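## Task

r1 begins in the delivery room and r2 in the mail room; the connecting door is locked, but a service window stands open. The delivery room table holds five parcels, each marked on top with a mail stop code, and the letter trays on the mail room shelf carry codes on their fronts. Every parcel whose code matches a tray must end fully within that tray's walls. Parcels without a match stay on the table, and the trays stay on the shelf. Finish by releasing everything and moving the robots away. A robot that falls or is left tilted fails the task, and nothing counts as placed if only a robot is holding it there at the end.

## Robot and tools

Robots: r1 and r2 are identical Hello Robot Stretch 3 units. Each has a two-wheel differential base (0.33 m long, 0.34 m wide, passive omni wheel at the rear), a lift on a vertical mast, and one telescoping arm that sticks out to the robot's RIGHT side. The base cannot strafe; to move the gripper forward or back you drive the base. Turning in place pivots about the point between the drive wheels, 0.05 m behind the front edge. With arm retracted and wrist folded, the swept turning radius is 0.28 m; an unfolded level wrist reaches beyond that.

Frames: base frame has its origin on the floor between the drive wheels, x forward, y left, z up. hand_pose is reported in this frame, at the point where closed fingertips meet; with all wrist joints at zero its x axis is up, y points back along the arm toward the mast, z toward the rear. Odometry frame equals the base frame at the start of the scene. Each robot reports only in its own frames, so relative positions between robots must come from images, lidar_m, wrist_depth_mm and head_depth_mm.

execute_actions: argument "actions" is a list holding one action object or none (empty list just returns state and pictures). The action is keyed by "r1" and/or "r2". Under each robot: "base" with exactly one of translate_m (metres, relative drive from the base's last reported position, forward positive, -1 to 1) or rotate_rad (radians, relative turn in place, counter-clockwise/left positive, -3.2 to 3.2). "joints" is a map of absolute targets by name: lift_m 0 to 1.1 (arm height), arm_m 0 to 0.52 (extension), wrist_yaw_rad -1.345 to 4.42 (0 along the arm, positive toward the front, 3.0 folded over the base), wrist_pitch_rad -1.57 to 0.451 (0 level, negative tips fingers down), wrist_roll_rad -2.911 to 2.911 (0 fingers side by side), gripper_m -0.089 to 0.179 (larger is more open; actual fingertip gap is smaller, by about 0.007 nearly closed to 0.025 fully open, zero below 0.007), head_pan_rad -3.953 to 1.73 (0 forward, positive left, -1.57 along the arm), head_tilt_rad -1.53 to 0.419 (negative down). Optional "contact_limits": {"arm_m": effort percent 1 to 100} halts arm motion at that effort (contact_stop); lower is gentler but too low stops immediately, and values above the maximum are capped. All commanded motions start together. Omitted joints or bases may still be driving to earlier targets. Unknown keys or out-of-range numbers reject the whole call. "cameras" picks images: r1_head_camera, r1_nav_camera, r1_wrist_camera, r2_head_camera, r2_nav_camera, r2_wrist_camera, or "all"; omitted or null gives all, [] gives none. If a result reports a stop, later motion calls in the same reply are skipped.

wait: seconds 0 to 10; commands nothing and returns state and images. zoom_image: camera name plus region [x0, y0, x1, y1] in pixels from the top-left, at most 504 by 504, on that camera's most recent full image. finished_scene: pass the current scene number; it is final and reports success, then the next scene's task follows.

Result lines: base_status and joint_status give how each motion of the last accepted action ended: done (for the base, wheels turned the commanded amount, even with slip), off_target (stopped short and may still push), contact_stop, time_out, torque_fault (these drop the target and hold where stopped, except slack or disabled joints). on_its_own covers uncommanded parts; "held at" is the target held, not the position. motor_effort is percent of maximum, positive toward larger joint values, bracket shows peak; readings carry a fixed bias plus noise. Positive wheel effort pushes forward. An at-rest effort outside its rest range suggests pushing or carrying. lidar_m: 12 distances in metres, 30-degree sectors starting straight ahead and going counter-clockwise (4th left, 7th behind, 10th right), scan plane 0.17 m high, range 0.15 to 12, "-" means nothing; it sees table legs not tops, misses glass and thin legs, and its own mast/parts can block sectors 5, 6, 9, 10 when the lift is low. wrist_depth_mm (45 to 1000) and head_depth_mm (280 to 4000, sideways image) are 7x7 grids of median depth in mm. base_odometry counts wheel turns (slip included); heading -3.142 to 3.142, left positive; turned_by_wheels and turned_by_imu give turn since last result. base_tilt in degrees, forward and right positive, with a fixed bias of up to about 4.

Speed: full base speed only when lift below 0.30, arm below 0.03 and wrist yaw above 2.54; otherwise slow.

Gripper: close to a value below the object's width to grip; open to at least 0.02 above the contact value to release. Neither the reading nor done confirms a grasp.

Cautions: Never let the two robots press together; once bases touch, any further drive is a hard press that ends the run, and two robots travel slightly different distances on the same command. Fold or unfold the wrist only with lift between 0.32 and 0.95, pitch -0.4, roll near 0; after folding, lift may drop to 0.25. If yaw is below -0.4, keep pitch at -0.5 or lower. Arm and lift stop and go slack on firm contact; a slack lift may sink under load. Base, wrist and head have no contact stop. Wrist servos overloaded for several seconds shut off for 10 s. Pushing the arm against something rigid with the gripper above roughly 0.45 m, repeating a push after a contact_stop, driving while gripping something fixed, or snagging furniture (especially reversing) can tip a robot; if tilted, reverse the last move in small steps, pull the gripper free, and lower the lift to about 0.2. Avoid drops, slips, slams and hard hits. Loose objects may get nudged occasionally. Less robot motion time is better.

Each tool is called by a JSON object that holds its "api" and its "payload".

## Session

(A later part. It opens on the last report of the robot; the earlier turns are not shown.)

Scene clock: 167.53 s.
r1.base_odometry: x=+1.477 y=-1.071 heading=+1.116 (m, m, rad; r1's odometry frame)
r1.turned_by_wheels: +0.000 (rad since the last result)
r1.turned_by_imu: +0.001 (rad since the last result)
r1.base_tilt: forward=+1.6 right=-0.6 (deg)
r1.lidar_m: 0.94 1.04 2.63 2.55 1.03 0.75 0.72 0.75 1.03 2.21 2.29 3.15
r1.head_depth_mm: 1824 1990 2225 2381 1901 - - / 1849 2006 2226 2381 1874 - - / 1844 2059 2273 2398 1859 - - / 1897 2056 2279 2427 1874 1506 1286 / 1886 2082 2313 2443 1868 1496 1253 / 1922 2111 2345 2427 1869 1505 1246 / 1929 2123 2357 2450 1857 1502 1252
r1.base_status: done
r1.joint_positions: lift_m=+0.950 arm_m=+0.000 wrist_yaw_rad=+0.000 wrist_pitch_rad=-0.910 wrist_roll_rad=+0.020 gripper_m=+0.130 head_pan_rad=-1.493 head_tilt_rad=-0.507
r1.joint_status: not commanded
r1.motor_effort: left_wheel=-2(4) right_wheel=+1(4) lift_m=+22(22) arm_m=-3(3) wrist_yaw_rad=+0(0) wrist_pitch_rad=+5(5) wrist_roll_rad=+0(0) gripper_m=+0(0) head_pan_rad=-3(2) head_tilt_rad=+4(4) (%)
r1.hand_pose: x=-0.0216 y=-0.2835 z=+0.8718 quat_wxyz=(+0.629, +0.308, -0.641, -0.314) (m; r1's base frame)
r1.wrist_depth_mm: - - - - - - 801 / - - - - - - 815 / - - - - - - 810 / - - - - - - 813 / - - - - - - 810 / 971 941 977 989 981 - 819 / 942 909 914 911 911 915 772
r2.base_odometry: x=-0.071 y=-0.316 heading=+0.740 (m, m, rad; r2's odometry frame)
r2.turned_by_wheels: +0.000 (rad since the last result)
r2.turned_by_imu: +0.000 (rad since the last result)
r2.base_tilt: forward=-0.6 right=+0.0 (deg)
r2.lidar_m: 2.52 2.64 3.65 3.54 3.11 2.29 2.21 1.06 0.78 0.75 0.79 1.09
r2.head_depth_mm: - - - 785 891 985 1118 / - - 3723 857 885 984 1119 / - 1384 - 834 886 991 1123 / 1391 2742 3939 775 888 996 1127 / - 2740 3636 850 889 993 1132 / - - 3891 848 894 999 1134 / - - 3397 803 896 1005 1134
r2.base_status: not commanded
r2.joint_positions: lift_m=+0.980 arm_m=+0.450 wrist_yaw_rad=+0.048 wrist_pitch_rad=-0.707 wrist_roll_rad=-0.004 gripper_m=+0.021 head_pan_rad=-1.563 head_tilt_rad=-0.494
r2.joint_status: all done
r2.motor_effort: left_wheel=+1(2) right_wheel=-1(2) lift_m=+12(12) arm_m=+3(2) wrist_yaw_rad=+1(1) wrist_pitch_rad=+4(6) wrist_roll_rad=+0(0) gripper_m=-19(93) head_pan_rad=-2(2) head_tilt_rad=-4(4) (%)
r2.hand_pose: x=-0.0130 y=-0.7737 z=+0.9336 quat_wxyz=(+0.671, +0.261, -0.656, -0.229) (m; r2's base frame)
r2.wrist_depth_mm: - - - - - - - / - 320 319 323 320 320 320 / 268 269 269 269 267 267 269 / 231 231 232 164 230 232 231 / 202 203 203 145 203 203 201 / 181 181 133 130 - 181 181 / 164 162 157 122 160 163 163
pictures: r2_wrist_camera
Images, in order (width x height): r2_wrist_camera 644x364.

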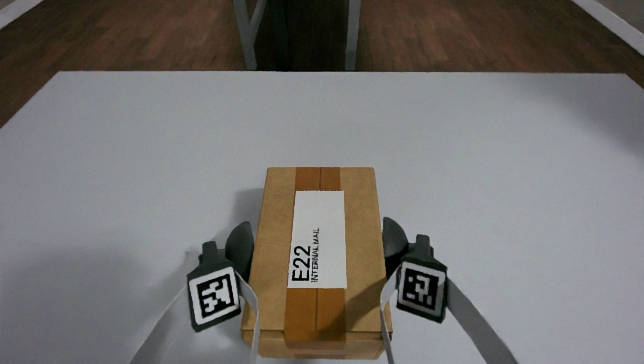

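{"api": "execute_actions", "payload": {"actions": [{"r1": {"base": {"translate_m": 0.4}}, "r2": {"joints": {"lift_m": 1.0, "arm_m": 0.0, "wrist_pitch_rad": -0.4}}}], "cameras": ["r2_wrist_camera"]}}

{"api": "execute_actions", "payload": {"actions": [{"r1": {"base": {"translate_m": 0.16}}, "r2": {"base": {"rotate_rad": 1.61}, "joints": {"lift_m": 0.68, "wrist_yaw_rad": 2.65, "head_pan_rad": 0.0, "head_tilt_rad": -0.4}}}], "cameras": ["r2_wrist_camera", "r2_head_camera"]}}

Scene clock: 177.47 s.
r1.base_odometry: x=+1.653 y=-0.711 heading=+1.116 (m, m, rad; r1's odometry frame)
r1.turned_by_wheels: +0.000 (rad since the last result)
r1.turned_by_imu: +0.004 (rad since the last result)
r1.base_tilt: forward=+1.5 right=-0.7 (deg)
r1.lidar_m: 0.54 0.70 2.64 2.55 1.59 1.17 1.12 1.16 1.57 2.21 2.29 0.55
r1.head_depth_mm: 1810 1990 2227 2393 1876 - - / 1843 2041 2245 2401 1865 - - / 1860 2032 2262 2385 1862 - - / 1881 2053 2253 2438 1879 1499 1291 / 1880 2089 2311 2470 1860 1498 1253 / 1914 2107 2347 2442 1856 1500 1253 / 1955 2135 2380 2417 1852 1489 1261
r1.base_status: done
r1.joint_positions: lift_m=+0.950 arm_m=+0.000 wrist_yaw_rad=+0.000 wrist_pitch_rad=-0.910 wrist_roll_rad=+0.020 gripper_m=+0.130 head_pan_rad=-1.493 head_tilt_rad=-0.507
r1.joint_status: not commanded
r1.motor_effort: left_wheel=-2(4) right_wheel=+1(5) lift_m=+22(22) arm_m=-3(2) wrist_yaw_rad=+0(1) wrist_pitch_rad=+5(5) wrist_roll_rad=+0(0) gripper_m=+1(0) head_pan_rad=-3(2) head_tilt_rad=+5(5) (%)
r1.hand_pose: x=-0.0216 y=-0.2835 z=+0.8718 quat_wxyz=(+0.629, +0.308, -0.641, -0.314) (m; r1's base frame)
r1.wrist_depth_mm: - - - - - - - / - - - - - - - / - - - - - - - / - - - - - - - / - - - - - - - / 963 970 979 974 962 - 972 / 928 919 932 912 913 917 930
r2.base_odometry: x=-0.071 y=-0.316 heading=+0.740 (m, m, rad; r2's odometry frame)
r2.turned_by_wheels: +0.000 (rad since the last result)
r2.turned_by_imu: +0.000 (rad since the last result)
r2.base_tilt: forward=-0.6 right=+0.0 (deg)
r2.lidar_m: 2.53 2.63 3.65 3.55 3.10 2.28 2.21 1.05 0.78 0.76 0.79 1.09
r2.head_depth_mm: - - - 905 - - - / - - - 858 721 - - / - 3173 3940 855 - - - / - 2510 3653 850 - - - / - 3493 3947 847 889 1000 1134 / - - 3958 845 893 998 1126 / - - 3380 808 894 998 1141
r2.base_status: not commanded
r2.joint_positions: lift_m=+0.999 arm_m=+0.000 wrist_yaw_rad=+0.048 wrist_pitch_rad=-0.431 wrist_roll_rad=-0.004 gripper_m=+0.021 head_pan_rad=-1.563 head_tilt_rad=-0.494
r2.joint_status: all done
r2.motor_effort: left_wheel=+2(2) right_wheel=-2(1) lift_m=+41(42) arm_m=-3(2) wrist_yaw_rad=+1(1) wrist_pitch_rad=+18(17) wrist_roll_rad=+1(0) gripper_m=-18(19) head_pan_rad=-2(3) head_tilt_rad=-4(4) (%)
r2.hand_pose: x=-0.0108 y=-0.3677 z=+1.0091 quat_wxyz=(+0.696, +0.168, -0.685, -0.134) (m; r2's base frame)
r2.wrist_depth_mm: 450 483 - - - 521 437 / 493 501 - - - 529 488 / 551 529 532 520 520 521 527 / 602 603 600 161 590 585 585 / 688 681 647 144 662 672 649 / 776 790 133 130 - 755 753 / 903 913 909 123 911 917 879
pictures: r2_wrist_camera
Images, in order (width x height): r2_wrist_camera 644x364.

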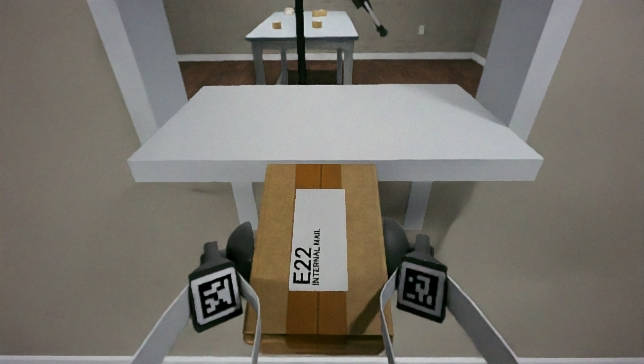

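Scene clock: 181.20 s.
r1.base_odometry: x=+1.723 y=-0.568 heading=+1.116 (m, m, rad; r1's odometry frame)
r1.turned_by_wheels: +0.000 (rad since the last result)
r1.turned_by_imu: +0.002 (rad since the last result)
r1.base_tilt: forward=+1.6 right=-0.7 (deg)
r1.lidar_m: 1.79 0.66 0.59 2.54 1.82 1.33 1.28 1.33 1.80 2.21 2.30 0.39
r1.head_depth_mm: 1826 1990 2205 2369 1885 - - / 1833 2023 2233 2385 1882 - - / 1863 2041 2256 2411 1880 - - / 1881 2043 2298 2459 1859 1504 1291 / 1905 2082 2329 2470 1881 1490 1263 / 1927 2124 2335 2462 1857 1496 1257 / 1952 2136 2366 2425 1864 1492 1247
r1.base_status: done
r1.joint_positions: lift_m=+0.950 arm_m=+0.000 wrist_yaw_rad=+0.000 wrist_pitch_rad=-0.910 wrist_roll_rad=+0.020 gripper_m=+0.130 head_pan_rad=-1.493 head_tilt_rad=-0.507
r1.joint_status: not commanded
r1.motor_effort: left_wheel=-2(6) right_wheel=+1(3) lift_m=+21(22) arm_m=-3(3) wrist_yaw_rad=+0(0) wrist_pitch_rad=+5(5) wrist_roll_rad=+0(0) gripper_m=+0(0) head_pan_rad=-3(3) head_tilt_rad=+4(5) (%)
r1.hand_pose: x=-0.0216 y=-0.2835 z=+0.8718 quat_wxyz=(+0.629, +0.308, -0.641, -0.314) (m; r1's base frame)
r1.wrist_depth_mm: - - - - - - - / - - - - - - - / - - - - - - - / - - - - - - - / - - - - - - - / 987 984 998 964 967 - 968 / 919 927 909 925 891 925 909
r2.base_odometry: x=-0.071 y=-0.316 heading=+2.350 (m, m, rad; r2's odometry frame)
r2.turned_by_wheels: +1.610 (rad since the last result)
r2.turned_by_imu: +1.637 (rad since the last result)
r2.base_tilt: forward=-0.5 right=+0.0 (deg)
r2.lidar_m: 3.55 3.00 2.27 2.21 1.01 0.77 0.76 0.80 1.14 2.52 2.67 3.64
r2.head_depth_mm: 3143 3262 3552 3397 2357 1824 1473 / 3071 3279 3533 3385 2366 1826 1479 / 3101 3317 3547 3376 2375 1806 1468 / 3095 3311 3577 3371 2350 1800 1468 / 3151 3342 3565 3290 2322 1806 1474 / 3109 3340 3565 3292 2340 1814 1464 / 3144 3356 3621 3325 2314 1808 1456
r2.base_status: done
r2.joint_positions: lift_m=+0.681 arm_m=+0.000 wrist_yaw_rad=+2.647 wrist_pitch_rad=-0.430 wrist_roll_rad=-0.004 gripper_m=+0.021 head_pan_rad=-0.007 head_tilt_rad=-0.408
r2.joint_status: all done
r2.motor_effort: left_wheel=-4(10) right_wheel=+2(6) lift_m=+13(36) arm_m=-2(2) wrist_yaw_rad=+2(1) wrist_pitch_rad=+17(17) wrist_roll_rad=+1(0) gripper_m=-18(18) head_pan_rad=+3(33) head_tilt_rad=+5(19) (%)
r2.hand_pose: x=+0.0846 y=+0.0509 z=+0.6907 quat_wxyz=(+0.316, +0.705, -0.022, +0.634) (m; r2's base frame)
r2.wrist_depth_mm: - - - - - - - / - - - - - - - / - - - - - - - / - - - 160 - - - / - - - 144 - - - / - 912 133 130 - 927 919 / - 854 786 123 762 806 797
pictures: r2_head_camera (sideways: a quarter turn clockwise sets it upright), r2_wrist_camera
Images, in order (width x height): r2_head_camera 896x504, r2_wrist_camera 644x364.

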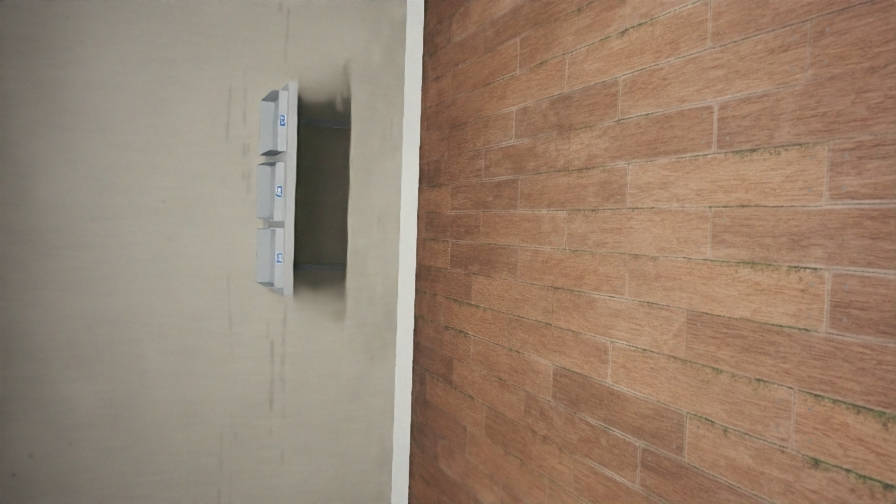

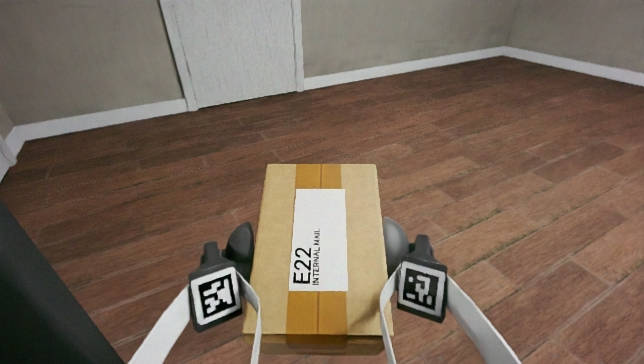

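{"api": "execute_actions", "payload": {"actions": [{"r1": {"base": {"rotate_rad": 1.565}, "joints": {"head_pan_rad": -1.57, "head_tilt_rad": -0.6, "gripper_m": 0.15}}, "r2": {"base": {"translate_m": 0.33}, "joints": {"lift_m": 0.285}}}], "cameras": ["r1_wrist_camera", "r1_head_camera"]}}

{"api": "execute_actions", "payload": {"actions": [{"r1": {"joints": {"arm_m": 0.25}}, "r2": {"base": {"translate_m": 1.0}}}], "cameras": ["r1_wrist_camera", "r1_head_camera"]}}

Scene clock: 187.77 s.
r1.base_odometry: x=+1.723 y=-0.568 heading=+2.681 (m, m, rad; r1's odometry frame)
r1.turned_by_wheels: +1.565 (rad since the last result)
r1.turned_by_imu: +1.575 (rad since the last result)
r1.base_tilt: forward=+1.5 right=-0.6 (deg)
r1.lidar_m: 2.55 1.82 1.34 1.28 1.33 1.79 2.21 2.29 0.39 1.79 0.66 0.59
r1.head_depth_mm: 2558 2867 2985 2206 - - - / 2575 2868 2826 897 730 - - / 2584 2754 1226 897 739 - - / 2587 2787 1225 863 723 581 1179 / 2592 2720 1216 861 703 594 1199 / 2578 2748 1218 886 702 594 1200 / 2613 2858 1211 889 699 593 1211
r1.base_status: done
r1.joint_positions: lift_m=+0.950 arm_m=+0.000 wrist_yaw_rad=+0.000 wrist_pitch_rad=-0.910 wrist_roll_rad=+0.020 gripper_m=+0.150 head_pan_rad=-1.563 head_tilt_rad=-0.593
r1.joint_status: all done
r1.motor_effort: left_wheel=+0(7) right_wheel=+1(5) lift_m=+22(22) arm_m=-2(2) wrist_yaw_rad=+0(0) wrist_pitch_rad=+5(5) wrist_roll_rad=+0(0) gripper_m=+0(77) head_pan_rad=-4(14) head_tilt_rad=-5(17) (%)
r1.hand_pose: x=-0.0216 y=-0.2835 z=+0.8718 quat_wxyz=(+0.629, +0.308, -0.641, -0.314) (m; r1's base frame)
r1.wrist_depth_mm: 391 388 393 390 389 - - / 355 354 356 352 354 - - / 326 326 326 325 321 331 - / 300 297 297 296 296 301 - / 573 903 - - 506 - - / 983 - 986 989 980 - 978 / 916 922 888 938 924 929 921
r2.base_odometry: x=-0.303 y=-0.081 heading=+2.350 (m, m, rad; r2's odometry frame)
r2.turned_by_wheels: +0.000 (rad since the last result)
r2.turned_by_imu: +0.004 (rad since the last result)
r2.base_tilt: forward=-0.6 right=+0.1 (deg)
r2.lidar_m: 3.22 2.96 2.25 2.18 1.45 1.11 1.08 1.15 1.65 2.54 2.69 3.29
r2.head_depth_mm: 2779 2927 3159 3342 2386 1818 1477 / 2834 2994 3204 3323 2372 1822 1482 / 2809 3020 3208 3392 2353 1814 1470 / 2788 3007 3189 3334 2352 1823 1470 / 2828 3000 3243 3352 2349 1792 1469 / 2810 3062 3254 3342 2350 1788 1460 / 2872 3038 3252 3327 2350 1789 1458
r2.base_status: done
r2.joint_positions: lift_m=+0.286 arm_m=+0.000 wrist_yaw_rad=+2.647 wrist_pitch_rad=-0.430 wrist_roll_rad=-0.004 gripper_m=+0.021 head_pan_rad=-0.007 head_tilt_rad=-0.407
r2.joint_status: all done
r2.motor_effort: left_wheel=-3(13) right_wheel=+2(7) lift_m=+13(13) arm_m=-2(3) wrist_yaw_rad=+2(2) wrist_pitch_rad=+17(17) wrist_roll_rad=+0(1) gripper_m=-18(19) head_pan_rad=+2(2) head_tilt_rad=+4(5) (%)
r2.hand_pose: x=+0.0845 y=+0.0509 z=+0.2957 quat_wxyz=(+0.316, +0.705, -0.022, +0.635) (m; r2's base frame)
r2.wrist_depth_mm: - - - - - - - / - - - - - - - / 942 927 953 925 939 931 912 / 722 708 713 161 709 704 683 / 596 581 577 144 570 566 567 / 501 481 133 129 - 481 472 / - - 125 124 406 406 408
pictures: r1_head_camera (sideways: a quarter turn clockwise sets it upright), r1_wrist_camera
Images, in order (width x height): r1_head_camera 896x504, r1_wrist_camera 644x364.

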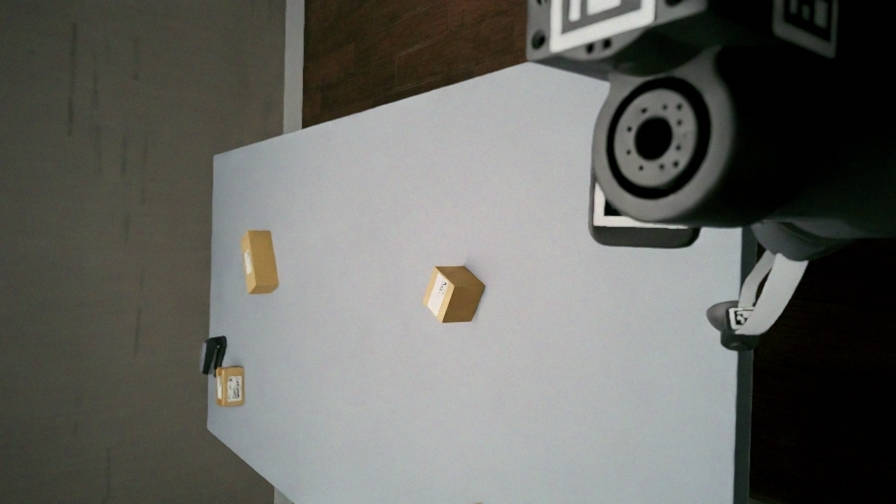

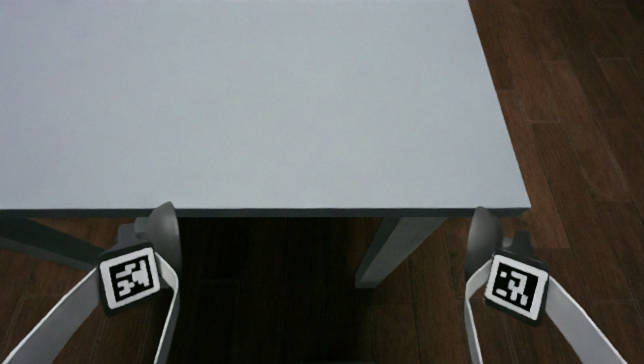

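Scene clock: 192.70 s.
r1.base_odometry: x=+1.723 y=-0.568 heading=+2.681 (m, m, rad; r1's odometry frame)
r1.turned_by_wheels: +0.000 (rad since the last result)
r1.turned_by_imu: +0.001 (rad since the last result)
r1.base_tilt: forward=+1.5 right=-0.6 (deg)
r1.lidar_m: 2.55 1.83 1.33 1.29 1.33 1.79 2.21 2.29 0.39 1.79 0.66 0.59
r1.head_depth_mm: 2573 2875 - 2026 1658 584 1205 / 2566 2834 - 834 707 581 726 / 2552 2764 - - 706 598 1207 / 2584 2807 1227 891 703 596 1198 / 2571 2767 1217 873 702 596 1207 / 2635 2771 1220 888 701 595 1208 / 2621 2832 1211 885 698 594 1202
r1.base_status: not commanded
r1.joint_positions: lift_m=+0.950 arm_m=+0.250 wrist_yaw_rad=+0.000 wrist_pitch_rad=-0.910 wrist_roll_rad=+0.020 gripper_m=+0.150 head_pan_rad=-1.563 head_tilt_rad=-0.593
r1.joint_status: all done
r1.motor_effort: left_wheel=-1(1) right_wheel=+1(2) lift_m=+23(22) arm_m=+1(1) wrist_yaw_rad=+0(0) wrist_pitch_rad=+5(5) wrist_roll_rad=+0(0) gripper_m=+0(0) head_pan_rad=-4(4) head_tilt_rad=-5(5) (%)
r1.hand_pose: x=-0.0216 y=-0.5329 z=+0.8718 quat_wxyz=(+0.629, +0.308, -0.641, -0.314) (m; r1's base frame)
r1.wrist_depth_mm: 393 394 388 390 389 - - / 355 354 298 354 350 - - / 324 323 323 324 327 332 - / 298 299 298 297 296 299 - / 275 281 276 275 274 279 - / 261 - 255 255 255 - 977 / 238 240 240 239 238 239 910
r2.base_odometry: x=-1.005 y=+0.630 heading=+2.350 (m, m, rad; r2's odometry frame)
r2.turned_by_wheels: +0.000 (rad since the last result)
r2.turned_by_imu: +0.011 (rad since the last result)
r2.base_tilt: forward=-0.5 right=+0.0 (deg)
r2.lidar_m: 2.23 2.37 2.18 2.13 2.26 2.12 2.08 2.20 2.67 2.61 2.78 2.28
r2.head_depth_mm: 1904 2028 2107 2322 2368 1825 1481 / 1915 2039 2122 2352 2371 1820 1476 / 1924 2049 2170 2368 2336 1818 1472 / 1951 2056 2151 2389 2350 1821 1461 / 1945 2062 2244 2392 2328 1807 1476 / 1949 2075 2232 2416 2342 1811 1461 / 1982 2089 2276 2430 2329 1803 1459
r2.base_status: done
r2.joint_positions: lift_m=+0.286 arm_m=+0.000 wrist_yaw_rad=+2.647 wrist_pitch_rad=-0.430 wrist_roll_rad=-0.004 gripper_m=+0.021 head_pan_rad=-0.007 head_tilt_rad=-0.407
r2.joint_status: not commanded
r2.motor_effort: left_wheel=-4(9) right_wheel=+2(9) lift_m=+13(13) arm_m=-3(3) wrist_yaw_rad=+2(2) wrist_pitch_rad=+17(17) wrist_roll_rad=+1(0) gripper_m=-18(18) head_pan_rad=+3(2) head_tilt_rad=+4(5) (%)
r2.hand_pose: x=+0.0845 y=+0.0510 z=+0.2957 quat_wxyz=(+0.316, +0.705, -0.022, +0.635) (m; r2's base frame)
r2.wrist_depth_mm: - - - - - - - / - - - - - - - / 950 929 931 937 921 916 935 / 722 716 715 161 715 698 699 / 578 576 572 143 580 579 571 / 504 489 132 130 - 472 478 / - - 123 124 398 415 407
pictures: r1_head_camera (sideways: a quarter turn clockwise sets it upright), r1_wrist_camera
Images, in order (width x height): r1_head_camera 896x504, r1_wrist_camera 644x364.

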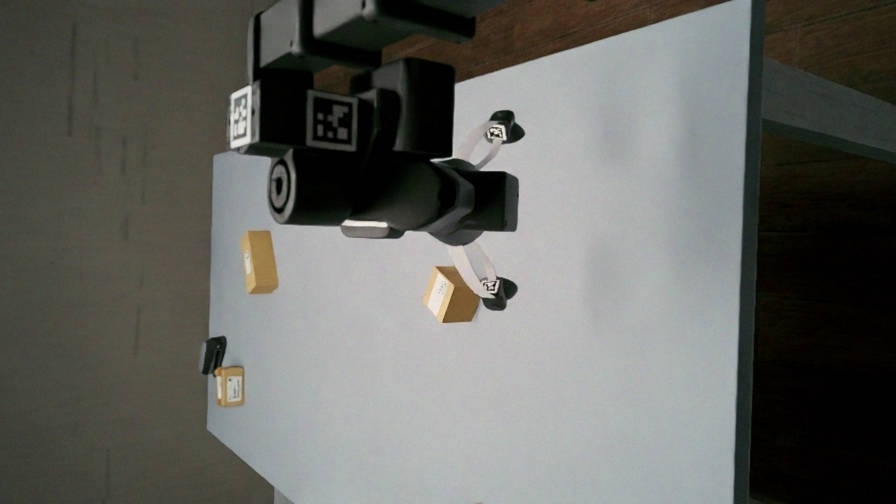

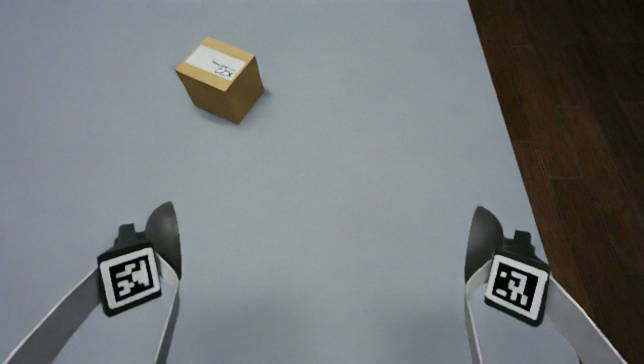

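{"api": "zoom_image", "payload": {"camera": "r1_wrist_camera", "region": [165, 25, 285, 135]}}

{"api": "zoom_image", "payload": {"camera": "r1_head_camera", "region": [410, 250, 500, 340]}}

Region (165, 25, 285, 135) of r1_wrist_camera's 644x364 image, scaled by 4.200; it fills the top 462 rows of this view, and the rest is white.

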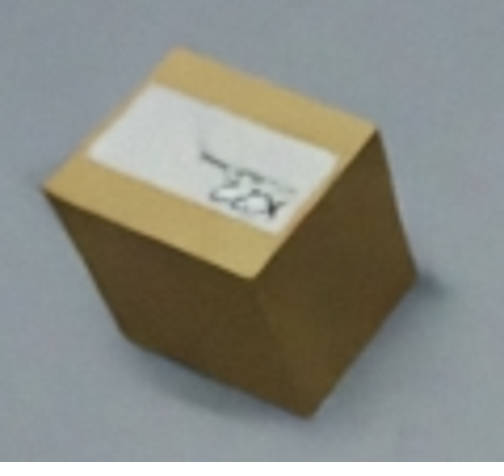

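Region (410, 250, 500, 340) of r1_head_camera's 896x504 image, scaled by 5.600, with more detail than that image has.

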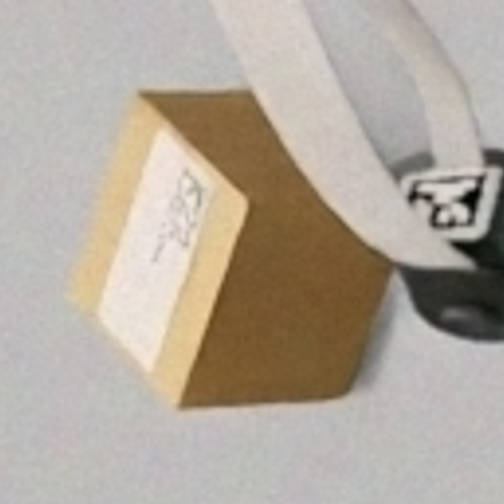

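{"api": "execute_actions", "payload": {"actions": [{"r1": {"base": {"translate_m": 0.154}, "joints": {"arm_m": 0.425, "wrist_yaw_rad": -0.45, "lift_m": 0.93}}, "r2": {"base": {"translate_m": 1.0}, "joints": {"lift_m": 0.75}}}], "cameras": ["r1_wrist_camera", "r1_head_camera", "r2_head_camera"]}}

Scene clock: 208.17 s.
r1.base_odometry: x=+1.585 y=-0.499 heading=+2.681 (m, m, rad; r1's odometry frame)
r1.turned_by_wheels: +0.000 (rad since the last result)
r1.turned_by_imu: +0.004 (rad since the last result)
r1.base_tilt: forward=+1.5 right=-0.6 (deg)
r1.lidar_m: 2.39 1.83 1.34 1.29 1.33 1.79 2.37 2.45 0.46 1.24 0.48 2.49
r1.head_depth_mm: 2523 2834 - 865 687 584 1207 / 2551 2772 1110 864 707 582 1206 / 2577 2817 - 829 704 597 1211 / 2596 2800 1219 894 703 597 1204 / 2598 2748 1216 890 703 595 1204 / 2598 2812 1214 856 703 596 1200 / 2617 2927 2913 887 700 594 1059
r1.base_status: done
r1.joint_positions: lift_m=+0.930 arm_m=+0.425 wrist_yaw_rad=-0.449 wrist_pitch_rad=-0.910 wrist_roll_rad=+0.020 gripper_m=+0.150 head_pan_rad=-1.563 head_tilt_rad=-0.593
r1.joint_status: all done
r1.motor_effort: left_wheel=-2(5) right_wheel=+1(4) lift_m=+22(24) arm_m=+2(2) wrist_yaw_rad=+0(2) wrist_pitch_rad=+5(5) wrist_roll_rad=+0(0) gripper_m=+0(0) head_pan_rad=-4(5) head_tilt_rad=-5(5) (%)
r1.hand_pose: x=-0.0816 y=-0.6941 z=+0.8518 quat_wxyz=(+0.543, +0.157, -0.693, -0.446) (m; r1's base frame)
r1.wrist_depth_mm: 362 360 359 357 356 - - / 326 326 326 325 323 327 - / 299 299 299 296 296 295 - / 276 276 274 274 274 273 271 / 256 258 251 205 251 256 252 / 240 - 237 231 236 - 236 / 220 223 220 222 220 222 220
r2.base_odometry: x=-1.708 y=+1.342 heading=+2.350 (m, m, rad; r2's odometry frame)
r2.turned_by_wheels: +0.000 (rad since the last result)
r2.turned_by_imu: +0.011 (rad since the last result)
r2.base_tilt: forward=-0.6 right=+0.0 (deg)
r2.lidar_m: 1.23 1.32 1.92 2.07 2.21 3.14 3.06 3.26 2.74 2.69 1.62 1.25
r2.head_depth_mm: 1033 1096 1171 1235 939 1479 1479 / 1038 1104 1181 1241 941 1492 1479 / 1045 1111 1189 1242 974 1517 1468 / 1050 1118 1199 1245 966 1524 1475 / 1052 1122 1207 1298 1363 1526 1472 / 1065 1137 1216 1310 1417 1546 1462 / 1075 1143 1226 1317 1433 1572 1458
r2.base_status: done
r2.joint_positions: lift_m=+0.749 arm_m=+0.000 wrist_yaw_rad=+2.647 wrist_pitch_rad=-0.430 wrist_roll_rad=-0.004 gripper_m=+0.021 head_pan_rad=-0.007 head_tilt_rad=-0.407
r2.joint_status: all done
r2.motor_effort: left_wheel=-3(14) right_wheel=+2(7) lift_m=+41(41) arm_m=-3(3) wrist_yaw_rad=+2(2) wrist_pitch_rad=+17(17) wrist_roll_rad=+0(1) gripper_m=-18(18) head_pan_rad=+2(2) head_tilt_rad=+5(4) (%)
r2.hand_pose: x=+0.0844 y=+0.0510 z=+0.7593 quat_wxyz=(+0.316, +0.705, -0.022, +0.635) (m; r2's base frame)
r2.wrist_depth_mm: - - - - - - 872 / - - - - - - 889 / - - - - - - 960 / - - - 160 - - - / - - - 144 - - - / - - 134 130 - - - / - 910 825 123 832 850 858
pictures: r1_head_camera (sideways: a quarter turn clockwise sets it upright), r1_wrist_camera, r2_head_camera (sideways: a quarter turn clockwise sets it upright)
Images, in order (width x height): r1_head_camera 896x504, r1_wrist_camera 644x364, r2_head_camera 896x504.

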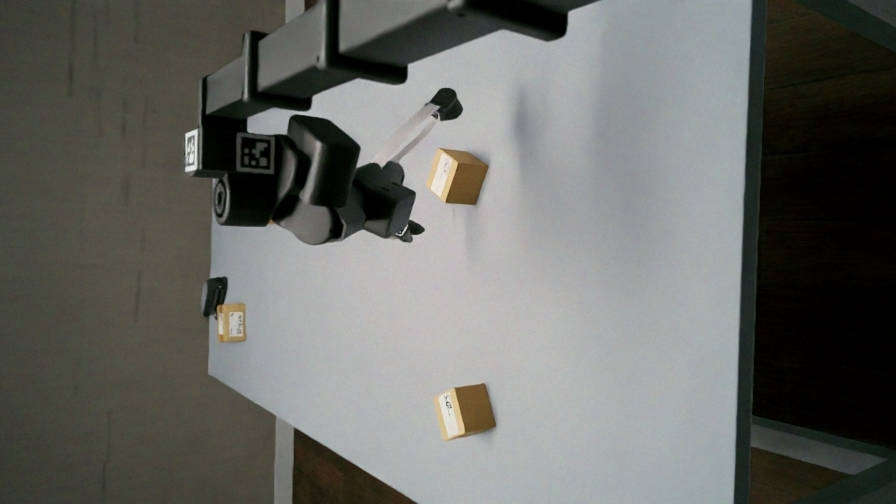

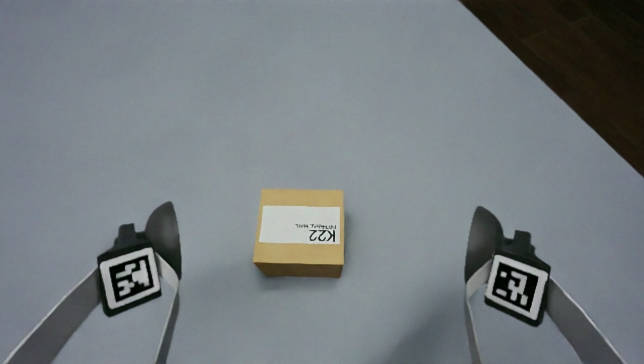

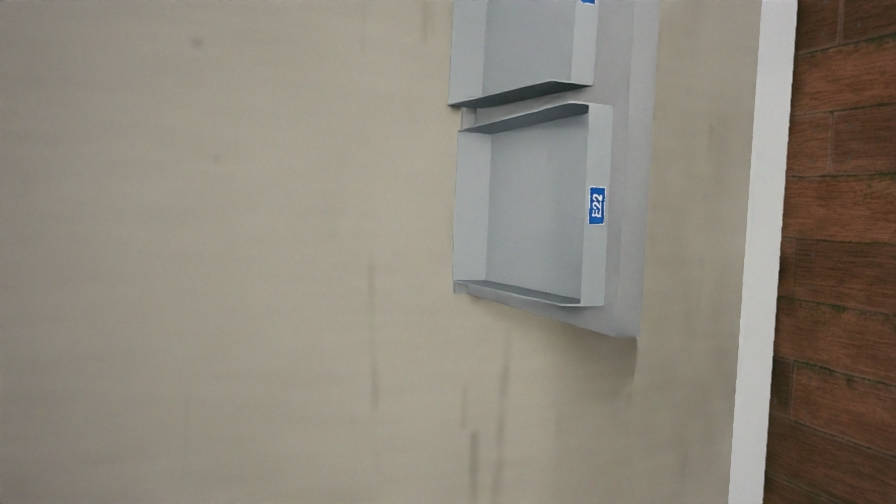

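{"api": "execute_actions", "payload": {"actions": [{"r1": {"base": {"translate_m": 0.005}, "joints": {"arm_m": 0.445, "lift_m": 0.87}}, "r2": {"base": {"translate_m": 0.17}, "joints": {"lift_m": 0.91}}}], "cameras": ["r1_wrist_camera"]}}

Scene clock: 213.20 s.
r1.base_odometry: x=+1.581 y=-0.497 heading=+2.681 (m, m, rad; r1's odometry frame)
r1.turned_by_wheels: +0.000 (rad since the last result)
r1.turned_by_imu: +0.001 (rad since the last result)
r1.base_tilt: forward=+1.5 right=-0.6 (deg)
r1.lidar_m: 2.39 1.83 1.34 1.29 1.33 1.79 2.37 2.46 0.46 1.21 0.47 2.48
r1.head_depth_mm: 2536 2853 3024 - - 568 1210 / 2575 2782 - 894 706 583 1206 / 2604 2743 - 828 706 597 1210 / 2577 2784 1229 883 703 594 1206 / 2601 2769 1219 889 699 594 1204 / 2622 2865 1210 855 701 594 1194 / 2612 2923 2987 883 700 594 1042
r1.base_status: done
r1.joint_positions: lift_m=+0.870 arm_m=+0.445 wrist_yaw_rad=-0.449 wrist_pitch_rad=-0.910 wrist_roll_rad=+0.020 gripper_m=+0.150 head_pan_rad=-1.563 head_tilt_rad=-0.593
r1.joint_status: all done
r1.motor_effort: left_wheel=-2(2) right_wheel=+1(5) lift_m=+21(24) arm_m=+1(0) wrist_yaw_rad=+0(0) wrist_pitch_rad=+5(5) wrist_roll_rad=+0(0) gripper_m=+0(0) head_pan_rad=-3(5) head_tilt_rad=-5(5) (%)
r1.hand_pose: x=-0.0816 y=-0.7141 z=+0.7918 quat_wxyz=(+0.543, +0.157, -0.693, -0.446) (m; r1's base frame)
r1.wrist_depth_mm: 274 274 272 271 270 269 - / 246 247 245 245 245 246 246 / 225 226 226 224 224 224 223 / 208 207 208 151 206 207 206 / 192 195 189 141 192 194 191 / 183 - 176 169 178 - 178 / 167 168 167 167 168 167 166
r2.base_odometry: x=-1.827 y=+1.463 heading=+2.350 (m, m, rad; r2's odometry frame)
r2.turned_by_wheels: +0.000 (rad since the last result)
r2.turned_by_imu: +0.002 (rad since the last result)
r2.base_tilt: forward=-0.6 right=+0.0 (deg)
r2.lidar_m: 1.07 1.14 1.66 2.06 2.19 3.20 3.23 3.46 2.76 2.69 1.40 1.09
r2.head_depth_mm: 886 942 1010 1075 984 754 1368 / 892 943 1012 1087 973 734 1382 / 893 952 1023 1090 972 749 1397 / 901 958 1028 1093 966 750 1402 / 905 964 1037 1112 1177 772 1402 / 914 973 1047 1124 1216 1327 1418 / 916 983 1052 1134 1227 1349 1423
r2.base_status: done
r2.joint_positions: lift_m=+0.909 arm_m=+0.000 wrist_yaw_rad=+2.647 wrist_pitch_rad=-0.430 wrist_roll_rad=-0.004 gripper_m=+0.021 head_pan_rad=-0.007 head_tilt_rad=-0.407
r2.joint_status: all done
r2.motor_effort: left_wheel=-4(4) right_wheel=+2(6) lift_m=+41(43) arm_m=-2(3) wrist_yaw_rad=+2(2) wrist_pitch_rad=+17(17) wrist_roll_rad=+0(0) gripper_m=-18(18) head_pan_rad=+2(3) head_tilt_rad=+4(4) (%)
r2.hand_pose: x=+0.0844 y=+0.0510 z=+0.9193 quat_wxyz=(+0.316, +0.705, -0.022, +0.635) (m; r2's base frame)
r2.wrist_depth_mm: - - - - - - 768 / - - - - - - 787 / - - - - - - 792 / - - - 161 - - 518 / - - - 143 - - 922 / - - 133 129 - - 923 / - - - 124 - - 937
pictures: r1_wrist_camera
Images, in order (width x height): r1_wrist_camera 644x364.

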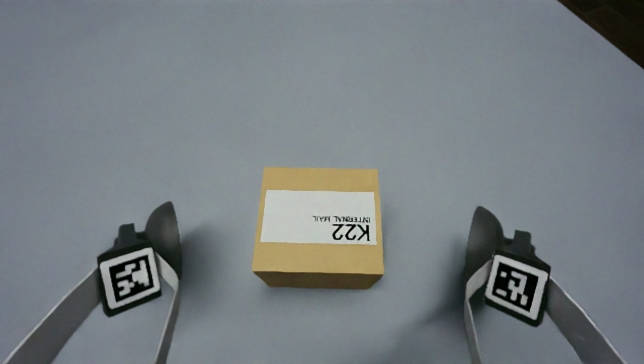

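{"api": "execute_actions", "payload": {"actions": [{"r1": {"joints": {"gripper_m": 0.015, "lift_m": 0.866}}, "r2": {"base": {"translate_m": 0.21}}}], "cameras": ["r1_wrist_camera"]}}

{"api": "execute_actions", "payload": {"actions": [{"r1": {"joints": {"lift_m": 1.04, "arm_m": 0.1, "wrist_yaw_rad": 0.0}}, "r2": {"base": {"rotate_rad": 1.455}, "joints": {"wrist_yaw_rad": 0.05, "head_pan_rad": -1.57, "head_tilt_rad": -0.6}}}], "cameras": ["r1_wrist_camera", "r2_wrist_camera", "r2_head_camera"]}}

Scene clock: 218.23 s.
r1.base_odometry: x=+1.581 y=-0.497 heading=+2.681 (m, m, rad; r1's odometry frame)
r1.turned_by_wheels: +0.000 (rad since the last result)
r1.turned_by_imu: +0.001 (rad since the last result)
r1.base_tilt: forward=+1.5 right=-0.6 (deg)
r1.lidar_m: 2.39 1.84 1.33 1.28 1.33 1.79 2.37 2.46 0.46 1.21 0.47 2.48
r1.head_depth_mm: 2562 2836 3024 - - 570 1210 / 2560 2719 - 895 707 583 1206 / 2584 2729 - 821 703 595 1204 / 2560 2789 1220 863 702 595 1207 / 2577 2732 1221 890 702 594 1203 / 2600 2810 1214 854 700 595 1200 / 2582 2918 2963 887 696 593 1044
r1.base_status: not commanded
r1.joint_positions: lift_m=+0.866 arm_m=+0.445 wrist_yaw_rad=-0.449 wrist_pitch_rad=-0.910 wrist_roll_rad=+0.020 gripper_m=+0.016 head_pan_rad=-1.563 head_tilt_rad=-0.593
r1.joint_status: all done
r1.motor_effort: left_wheel=-1(1) right_wheel=+1(1) lift_m=+21(22) arm_m=+1(1) wrist_yaw_rad=+0(0) wrist_pitch_rad=+5(5) wrist_roll_rad=+0(0) gripper_m=-21(100) head_pan_rad=-3(4) head_tilt_rad=-4(4) (%)
r1.hand_pose: x=-0.0816 y=-0.7141 z=+0.7877 quat_wxyz=(+0.543, +0.157, -0.693, -0.446) (m; r1's base frame)
r1.wrist_depth_mm: 266 266 266 267 268 264 268 / 242 240 240 241 241 240 239 / 221 221 219 221 219 220 219 / 204 203 203 146 202 201 201 / 188 188 186 135 185 187 187 / 175 175 170 165 170 174 173 / 165 164 164 163 164 163 163
r2.base_odometry: x=-1.975 y=+1.612 heading=+2.350 (m, m, rad; r2's odometry frame)
r2.turned_by_wheels: +0.000 (rad since the last result)
r2.turned_by_imu: +0.002 (rad since the last result)
r2.base_tilt: forward=-0.5 right=+0.1 (deg)
r2.lidar_m: 0.86 0.92 1.34 2.03 2.17 3.15 3.44 3.56 2.76 2.53 1.13 0.87
r2.head_depth_mm: 702 746 798 858 897 713 595 / 706 751 804 864 904 749 608 / 711 757 810 867 911 748 608 / 716 762 816 878 919 742 604 / 722 767 822 882 947 773 591 / 723 771 829 894 964 1059 1160 / 730 776 836 900 975 1070 1172
r2.base_status: done
r2.joint_positions: lift_m=+0.909 arm_m=+0.000 wrist_yaw_rad=+2.647 wrist_pitch_rad=-0.430 wrist_roll_rad=-0.004 gripper_m=+0.021 head_pan_rad=-0.007 head_tilt_rad=-0.407
r2.joint_status: not commanded
r2.motor_effort: left_wheel=-4(3) right_wheel=+2(5) lift_m=+41(41) arm_m=-3(2) wrist_yaw_rad=+2(2) wrist_pitch_rad=+17(17) wrist_roll_rad=+1(0) gripper_m=-18(19) head_pan_rad=+2(2) head_tilt_rad=+4(4) (%)
r2.hand_pose: x=+0.0844 y=+0.0510 z=+0.9193 quat_wxyz=(+0.316, +0.705, -0.022, +0.635) (m; r2's base frame)
r2.wrist_depth_mm: - - - - - 782 612 / - - - - - 819 619 / - - - - - 858 657 / - - - 160 - 895 436 / - - - 144 - 948 370 / - - 133 130 - - 342 / - - - 123 - 977 788
pictures: r1_wrist_camera
Images, in order (width x height): r1_wrist_camera 644x364.

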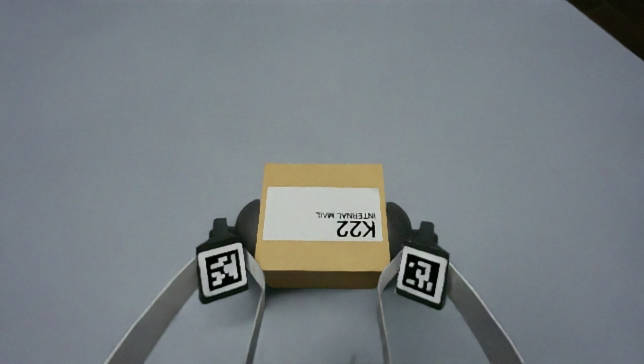

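Scene clock: 221.97 s.
r1.base_odometry: x=+1.581 y=-0.497 heading=+2.681 (m, m, rad; r1's odometry frame)
r1.turned_by_wheels: +0.000 (rad since the last result)
r1.turned_by_imu: +0.001 (rad since the last result)
r1.base_tilt: forward=+1.5 right=-0.6 (deg)
r1.lidar_m: 2.39 1.83 1.33 1.29 1.33 1.79 2.37 2.46 0.46 1.22 0.47 2.48
r1.head_depth_mm: 2525 - - - 708 586 1215 / 2587 - - - 696 582 1218 / 2579 2759 - - 656 598 1205 / 2578 2763 1302 912 665 596 1204 / 2606 2729 1222 890 703 595 1200 / 2605 2880 1213 856 702 595 1205 / 2605 2879 2950 887 701 591 1041
r1.base_status: not commanded
r1.joint_positions: lift_m=+1.040 arm_m=+0.100 wrist_yaw_rad=+0.000 wrist_pitch_rad=-0.912 wrist_roll_rad=+0.020 gripper_m=+0.016 head_pan_rad=-1.563 head_tilt_rad=-0.593
r1.joint_status: all done
r1.motor_effort: left_wheel=-2(2) right_wheel=+2(1) lift_m=+28(31) arm_m=-3(3) wrist_yaw_rad=+1(0) wrist_pitch_rad=+5(6) wrist_roll_rad=+0(0) gripper_m=-21(21) head_pan_rad=-2(3) head_tilt_rad=-4(5) (%)
r1.hand_pose: x=-0.0216 y=-0.3830 z=+0.9612 quat_wxyz=(+0.629, +0.308, -0.641, -0.315) (m; r1's base frame)
r1.wrist_depth_mm: - 516 513 514 517 519 - / - 457 472 468 469 469 - / 441 432 430 430 428 427 - / 400 398 399 146 396 396 408 / 369 365 364 135 361 368 364 / 343 344 332 165 333 340 341 / 996 995 1000 981 974 973 968
r2.base_odometry: x=-1.975 y=+1.612 heading=-2.479 (m, m, rad; r2's odometry frame)
r2.turned_by_wheels: +1.455 (rad since the last result)
r2.turned_by_imu: +1.479 (rad since the last result)
r2.base_tilt: forward=-0.6 right=+0.0 (deg)
r2.lidar_m: 2.04 2.10 2.80 3.43 3.53 2.84 2.72 1.25 0.90 0.86 0.89 1.19
r2.head_depth_mm: 725 795 881 929 733 657 - / 723 790 878 930 741 617 - / 723 793 875 896 755 - - / 720 792 874 889 753 - - / 719 783 871 891 740 605 1287 / 717 785 868 971 1066 655 1284 / 716 787 867 971 1104 1270 1288
r2.base_status: done
r2.joint_positions: lift_m=+0.909 arm_m=+0.000 wrist_yaw_rad=+0.053 wrist_pitch_rad=-0.430 wrist_roll_rad=-0.004 gripper_m=+0.021 head_pan_rad=-1.563 head_tilt_rad=-0.592
r2.joint_status: all done
r2.motor_effort: left_wheel=-3(11) right_wheel=+2(4) lift_m=+41(41) arm_m=-2(3) wrist_yaw_rad=-3(2) wrist_pitch_rad=+17(17) wrist_roll_rad=+0(0) gripper_m=-18(18) head_pan_rad=-2(34) head_tilt_rad=-5(26) (%)
r2.hand_pose: x=-0.0096 y=-0.3678 z=+0.9193 quat_wxyz=(+0.696, +0.170, -0.685, -0.132) (m; r2's base frame)
r2.wrist_depth_mm: 530 532 531 541 531 542 548 / 575 581 573 572 576 589 612 / 624 631 627 557 553 580 523 / 700 697 534 161 435 466 451 / 806 798 393 143 372 335 380 / 892 889 134 130 - 313 321 / - - 284 124 284 293 292
pictures: r1_wrist_camera, r2_head_camera (sideways: a quarter turn clockwise sets it upright), r2_wrist_camera
Images, in order (width x height): r1_wrist_camera 644x364, r2_head_camera 896x504, r2_wrist_camera 644x364.

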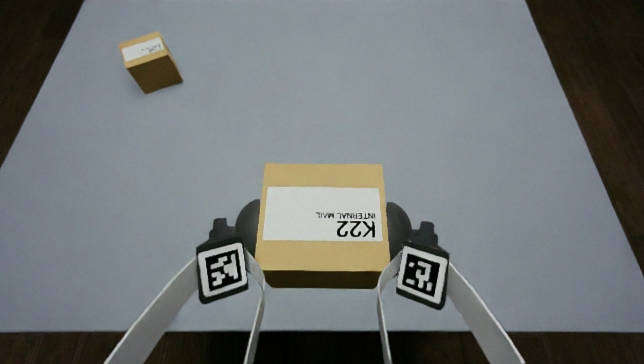

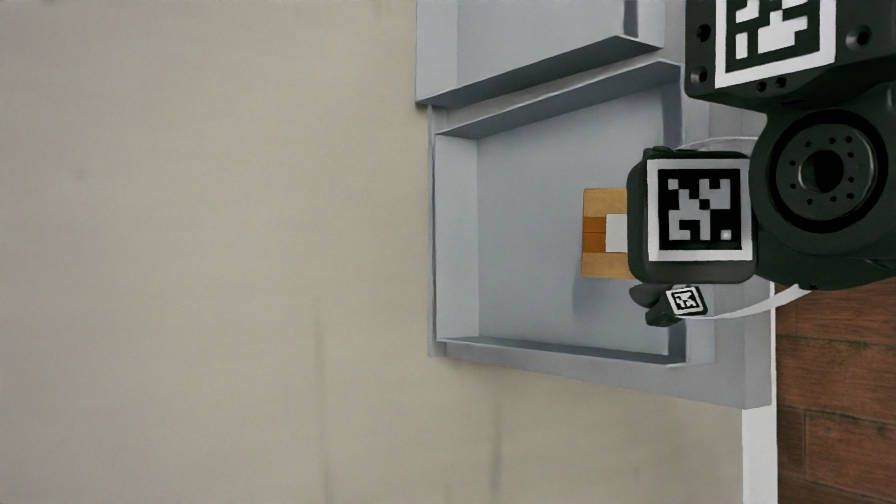

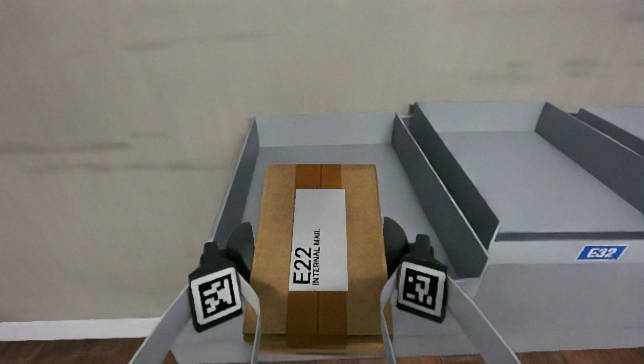

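{"api": "execute_actions", "payload": {"actions": [{"r1": {"base": {"rotate_rad": 1.775}, "joints": {"arm_m": 0.0}}, "r2": {"base": {"translate_m": -0.02}, "joints": {"arm_m": 0.33}}}], "cameras": []}}

{"api": "execute_actions", "payload": {"actions": [{"r1": {"base": {"translate_m": 0.1}}, "r2": {"joints": {"wrist_pitch_rad": -0.7, "lift_m": 0.87}}}], "cameras": ["r2_wrist_camera", "r2_head_camera"]}}

Scene clock: 229.23 s.
r1.base_odometry: x=+1.581 y=-0.497 heading=-1.828 (m, m, rad; r1's odometry frame)
r1.turned_by_wheels: +1.775 (rad since the last result)
r1.turned_by_imu: +1.787 (rad since the last result)
r1.base_tilt: forward=+1.5 right=-0.6 (deg)
r1.lidar_m: 1.29 1.44 2.30 2.37 0.46 1.81 0.70 0.47 2.40 2.38 1.55 1.29
r1.head_depth_mm: 1946 2168 2336 - - - 1159 / 1993 2200 2385 - - - - / 2037 2267 2479 - - - - / 2091 2343 2532 2251 1703 1344 1206 / 2114 2406 2663 2175 1716 1410 1208 / 2208 2465 2683 2170 1700 1413 1205 / 2175 2244 2360 2169 1697 1401 1204
r1.base_status: done
r1.joint_positions: lift_m=+1.040 arm_m=+0.000 wrist_yaw_rad=+0.000 wrist_pitch_rad=-0.912 wrist_roll_rad=+0.020 gripper_m=+0.016 head_pan_rad=-1.563 head_tilt_rad=-0.593
r1.joint_status: all done
r1.motor_effort: left_wheel=-1(6) right_wheel=+1(6) lift_m=+28(29) arm_m=-3(3) wrist_yaw_rad=+1(1) wrist_pitch_rad=+6(6) wrist_roll_rad=+0(0) gripper_m=-22(22) head_pan_rad=-4(3) head_tilt_rad=-5(5) (%)
r1.hand_pose: x=-0.0216 y=-0.2831 z=+0.9612 quat_wxyz=(+0.629, +0.308, -0.641, -0.315) (m; r1's base frame)
r1.wrist_depth_mm: - - - - - - - / - - - - - - - / - - - - - - - / - - - 147 - - - / - - - 135 - - - / - - - 165 - - - / - - - - - 764 480
r2.base_odometry: x=-1.959 y=+1.625 heading=-2.479 (m, m, rad; r2's odometry frame)
r2.turned_by_wheels: +0.000 (rad since the last result)
r2.turned_by_imu: +0.000 (rad since the last result)
r2.base_tilt: forward=-0.6 right=+0.0 (deg)
r2.lidar_m: 2.05 2.11 2.82 3.43 3.54 2.82 2.69 1.26 0.90 0.86 0.89 1.19
r2.head_depth_mm: 725 795 870 - 712 611 1297 / 722 792 851 894 722 609 1302 / 722 792 837 876 755 607 1292 / 719 791 845 857 751 607 1295 / 719 789 871 886 750 605 1294 / 717 783 870 952 830 619 1288 / 716 785 865 969 1100 1272 1288
r2.base_status: done
r2.joint_positions: lift_m=+0.909 arm_m=+0.330 wrist_yaw_rad=+0.052 wrist_pitch_rad=-0.430 wrist_roll_rad=-0.004 gripper_m=+0.021 head_pan_rad=-1.563 head_tilt_rad=-0.593
r2.joint_status: all done
r2.motor_effort: left_wheel=-3(10) right_wheel=+2(3) lift_m=+41(41) arm_m=+2(3) wrist_yaw_rad=-2(3) wrist_pitch_rad=+17(17) wrist_roll_rad=+0(0) gripper_m=-18(19) head_pan_rad=-3(2) head_tilt_rad=-5(5) (%)
r2.hand_pose: x=-0.0100 y=-0.6973 z=+0.9193 quat_wxyz=(+0.696, +0.169, -0.685, -0.133) (m; r2's base frame)
r2.wrist_depth_mm: 244 246 246 250 250 255 258 / 264 267 269 273 276 277 279 / 293 293 298 302 306 309 313 / 322 328 333 161 341 342 341 / 364 365 358 144 366 336 336 / 423 411 134 130 - 301 316 / 495 464 269 123 264 246 273
pictures: none
No camera images: the call's "cameras" was empty. Leave "cameras" out to get every camera's image.

Scene clock: 231.17 s.
r1.base_odometry: x=+1.555 y=-0.594 heading=-1.828 (m, m, rad; r1's odometry frame)
r1.turned_by_wheels: +0.000 (rad since the last result)
r1.turned_by_imu: +0.001 (rad since the last result)
r1.base_tilt: forward=+1.5 right=-0.6 (deg)
r1.lidar_m: 1.19 1.33 2.13 2.35 0.56 0.53 0.74 0.56 2.41 2.41 1.43 1.19
r1.head_depth_mm: 1952 2172 2346 - - - 1166 / 2007 2225 2395 - - - - / 2067 2296 2505 - - - - / 2095 2354 2634 2265 1695 1351 1196 / 2147 2405 2681 2161 1697 1414 1202 / 2197 2423 2658 2141 1709 1415 1207 / 1980 2069 2208 2107 1699 1401 1203
r1.base_status: done
r1.joint_positions: lift_m=+1.040 arm_m=+0.000 wrist_yaw_rad=+0.000 wrist_pitch_rad=-0.912 wrist_roll_rad=+0.020 gripper_m=+0.016 head_pan_rad=-1.563 head_tilt_rad=-0.593
r1.joint_status: not commanded
r1.motor_effort: left_wheel=-1(3) right_wheel=+1(4) lift_m=+28(28) arm_m=-3(2) wrist_yaw_rad=+1(1) wrist_pitch_rad=+6(6) wrist_roll_rad=+0(0) gripper_m=-21(21) head_pan_rad=-3(3) head_tilt_rad=-4(5) (%)
r1.hand_pose: x=-0.0216 y=-0.2831 z=+0.9612 quat_wxyz=(+0.629, +0.308, -0.641, -0.315) (m; r1's base frame)
r1.wrist_depth_mm: - - - - - - - / - - - - - - - / - - - - - - - / - - - 146 - - - / - - - 135 - - - / - - - 165 - - - / - - - - - 964 608
r2.base_odometry: x=-1.959 y=+1.625 heading=-2.479 (m, m, rad; r2's odometry frame)
r2.turned_by_wheels: +0.000 (rad since the last result)
r2.turned_by_imu: +0.000 (rad since the last result)
r2.base_tilt: forward=-0.5 right=+0.0 (deg)
r2.lidar_m: 2.05 2.12 2.83 3.44 3.55 2.82 2.70 1.25 0.90 0.86 0.89 1.19
r2.head_depth_mm: 725 797 881 939 - 625 1264 / 724 795 865 - 721 609 1300 / 721 790 861 - 753 609 1297 / 719 789 866 881 729 608 1297 / 717 788 875 886 751 604 1284 / 717 783 870 954 827 620 1276 / 715 785 870 968 1097 1269 1282
r2.base_status: not commanded
r2.joint_positions: lift_m=+0.871 arm_m=+0.330 wrist_yaw_rad=+0.052 wrist_pitch_rad=-0.716 wrist_roll_rad=-0.004 gripper_m=+0.021 head_pan_rad=-1.563 head_tilt_rad=-0.593
r2.joint_status: all done
r2.motor_effort: left_wheel=-3(4) right_wheel=+2(2) lift_m=+13(36) arm_m=+2(3) wrist_yaw_rad=-2(2) wrist_pitch_rad=+9(16) wrist_roll_rad=+1(1) gripper_m=-18(18) head_pan_rad=-2(2) head_tilt_rad=-5(4) (%)
r2.hand_pose: x=-0.0124 y=-0.6521 z=+0.8231 quat_wxyz=(+0.670, +0.265, -0.654, -0.230) (m; r2's base frame)
r2.wrist_depth_mm: 271 271 276 278 282 284 287 / 310 303 306 310 314 289 294 / 356 247 256 261 265 234 302 / 426 231 260 160 261 219 246 / 486 219 231 144 229 192 185 / 162 199 133 130 - 193 159 / 158 182 182 123 183 178 152
pictures: r2_head_camera (sideways: a quarter turn clockwise sets it upright), r2_wrist_camera
Images, in order (width x height): r2_head_camera 896x504, r2_wrist_camera 644x364.

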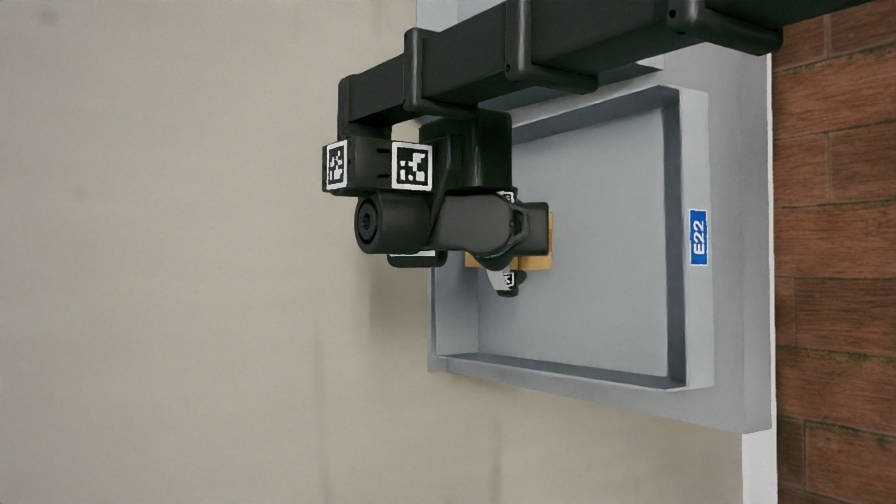

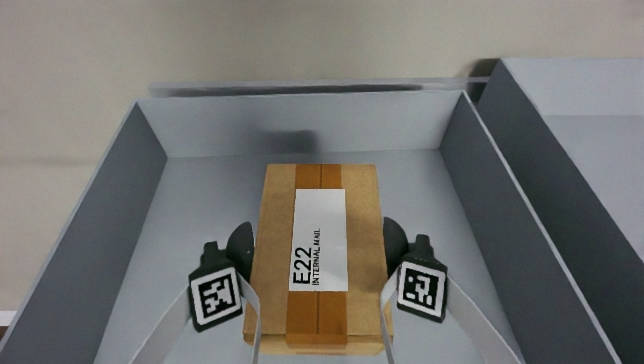

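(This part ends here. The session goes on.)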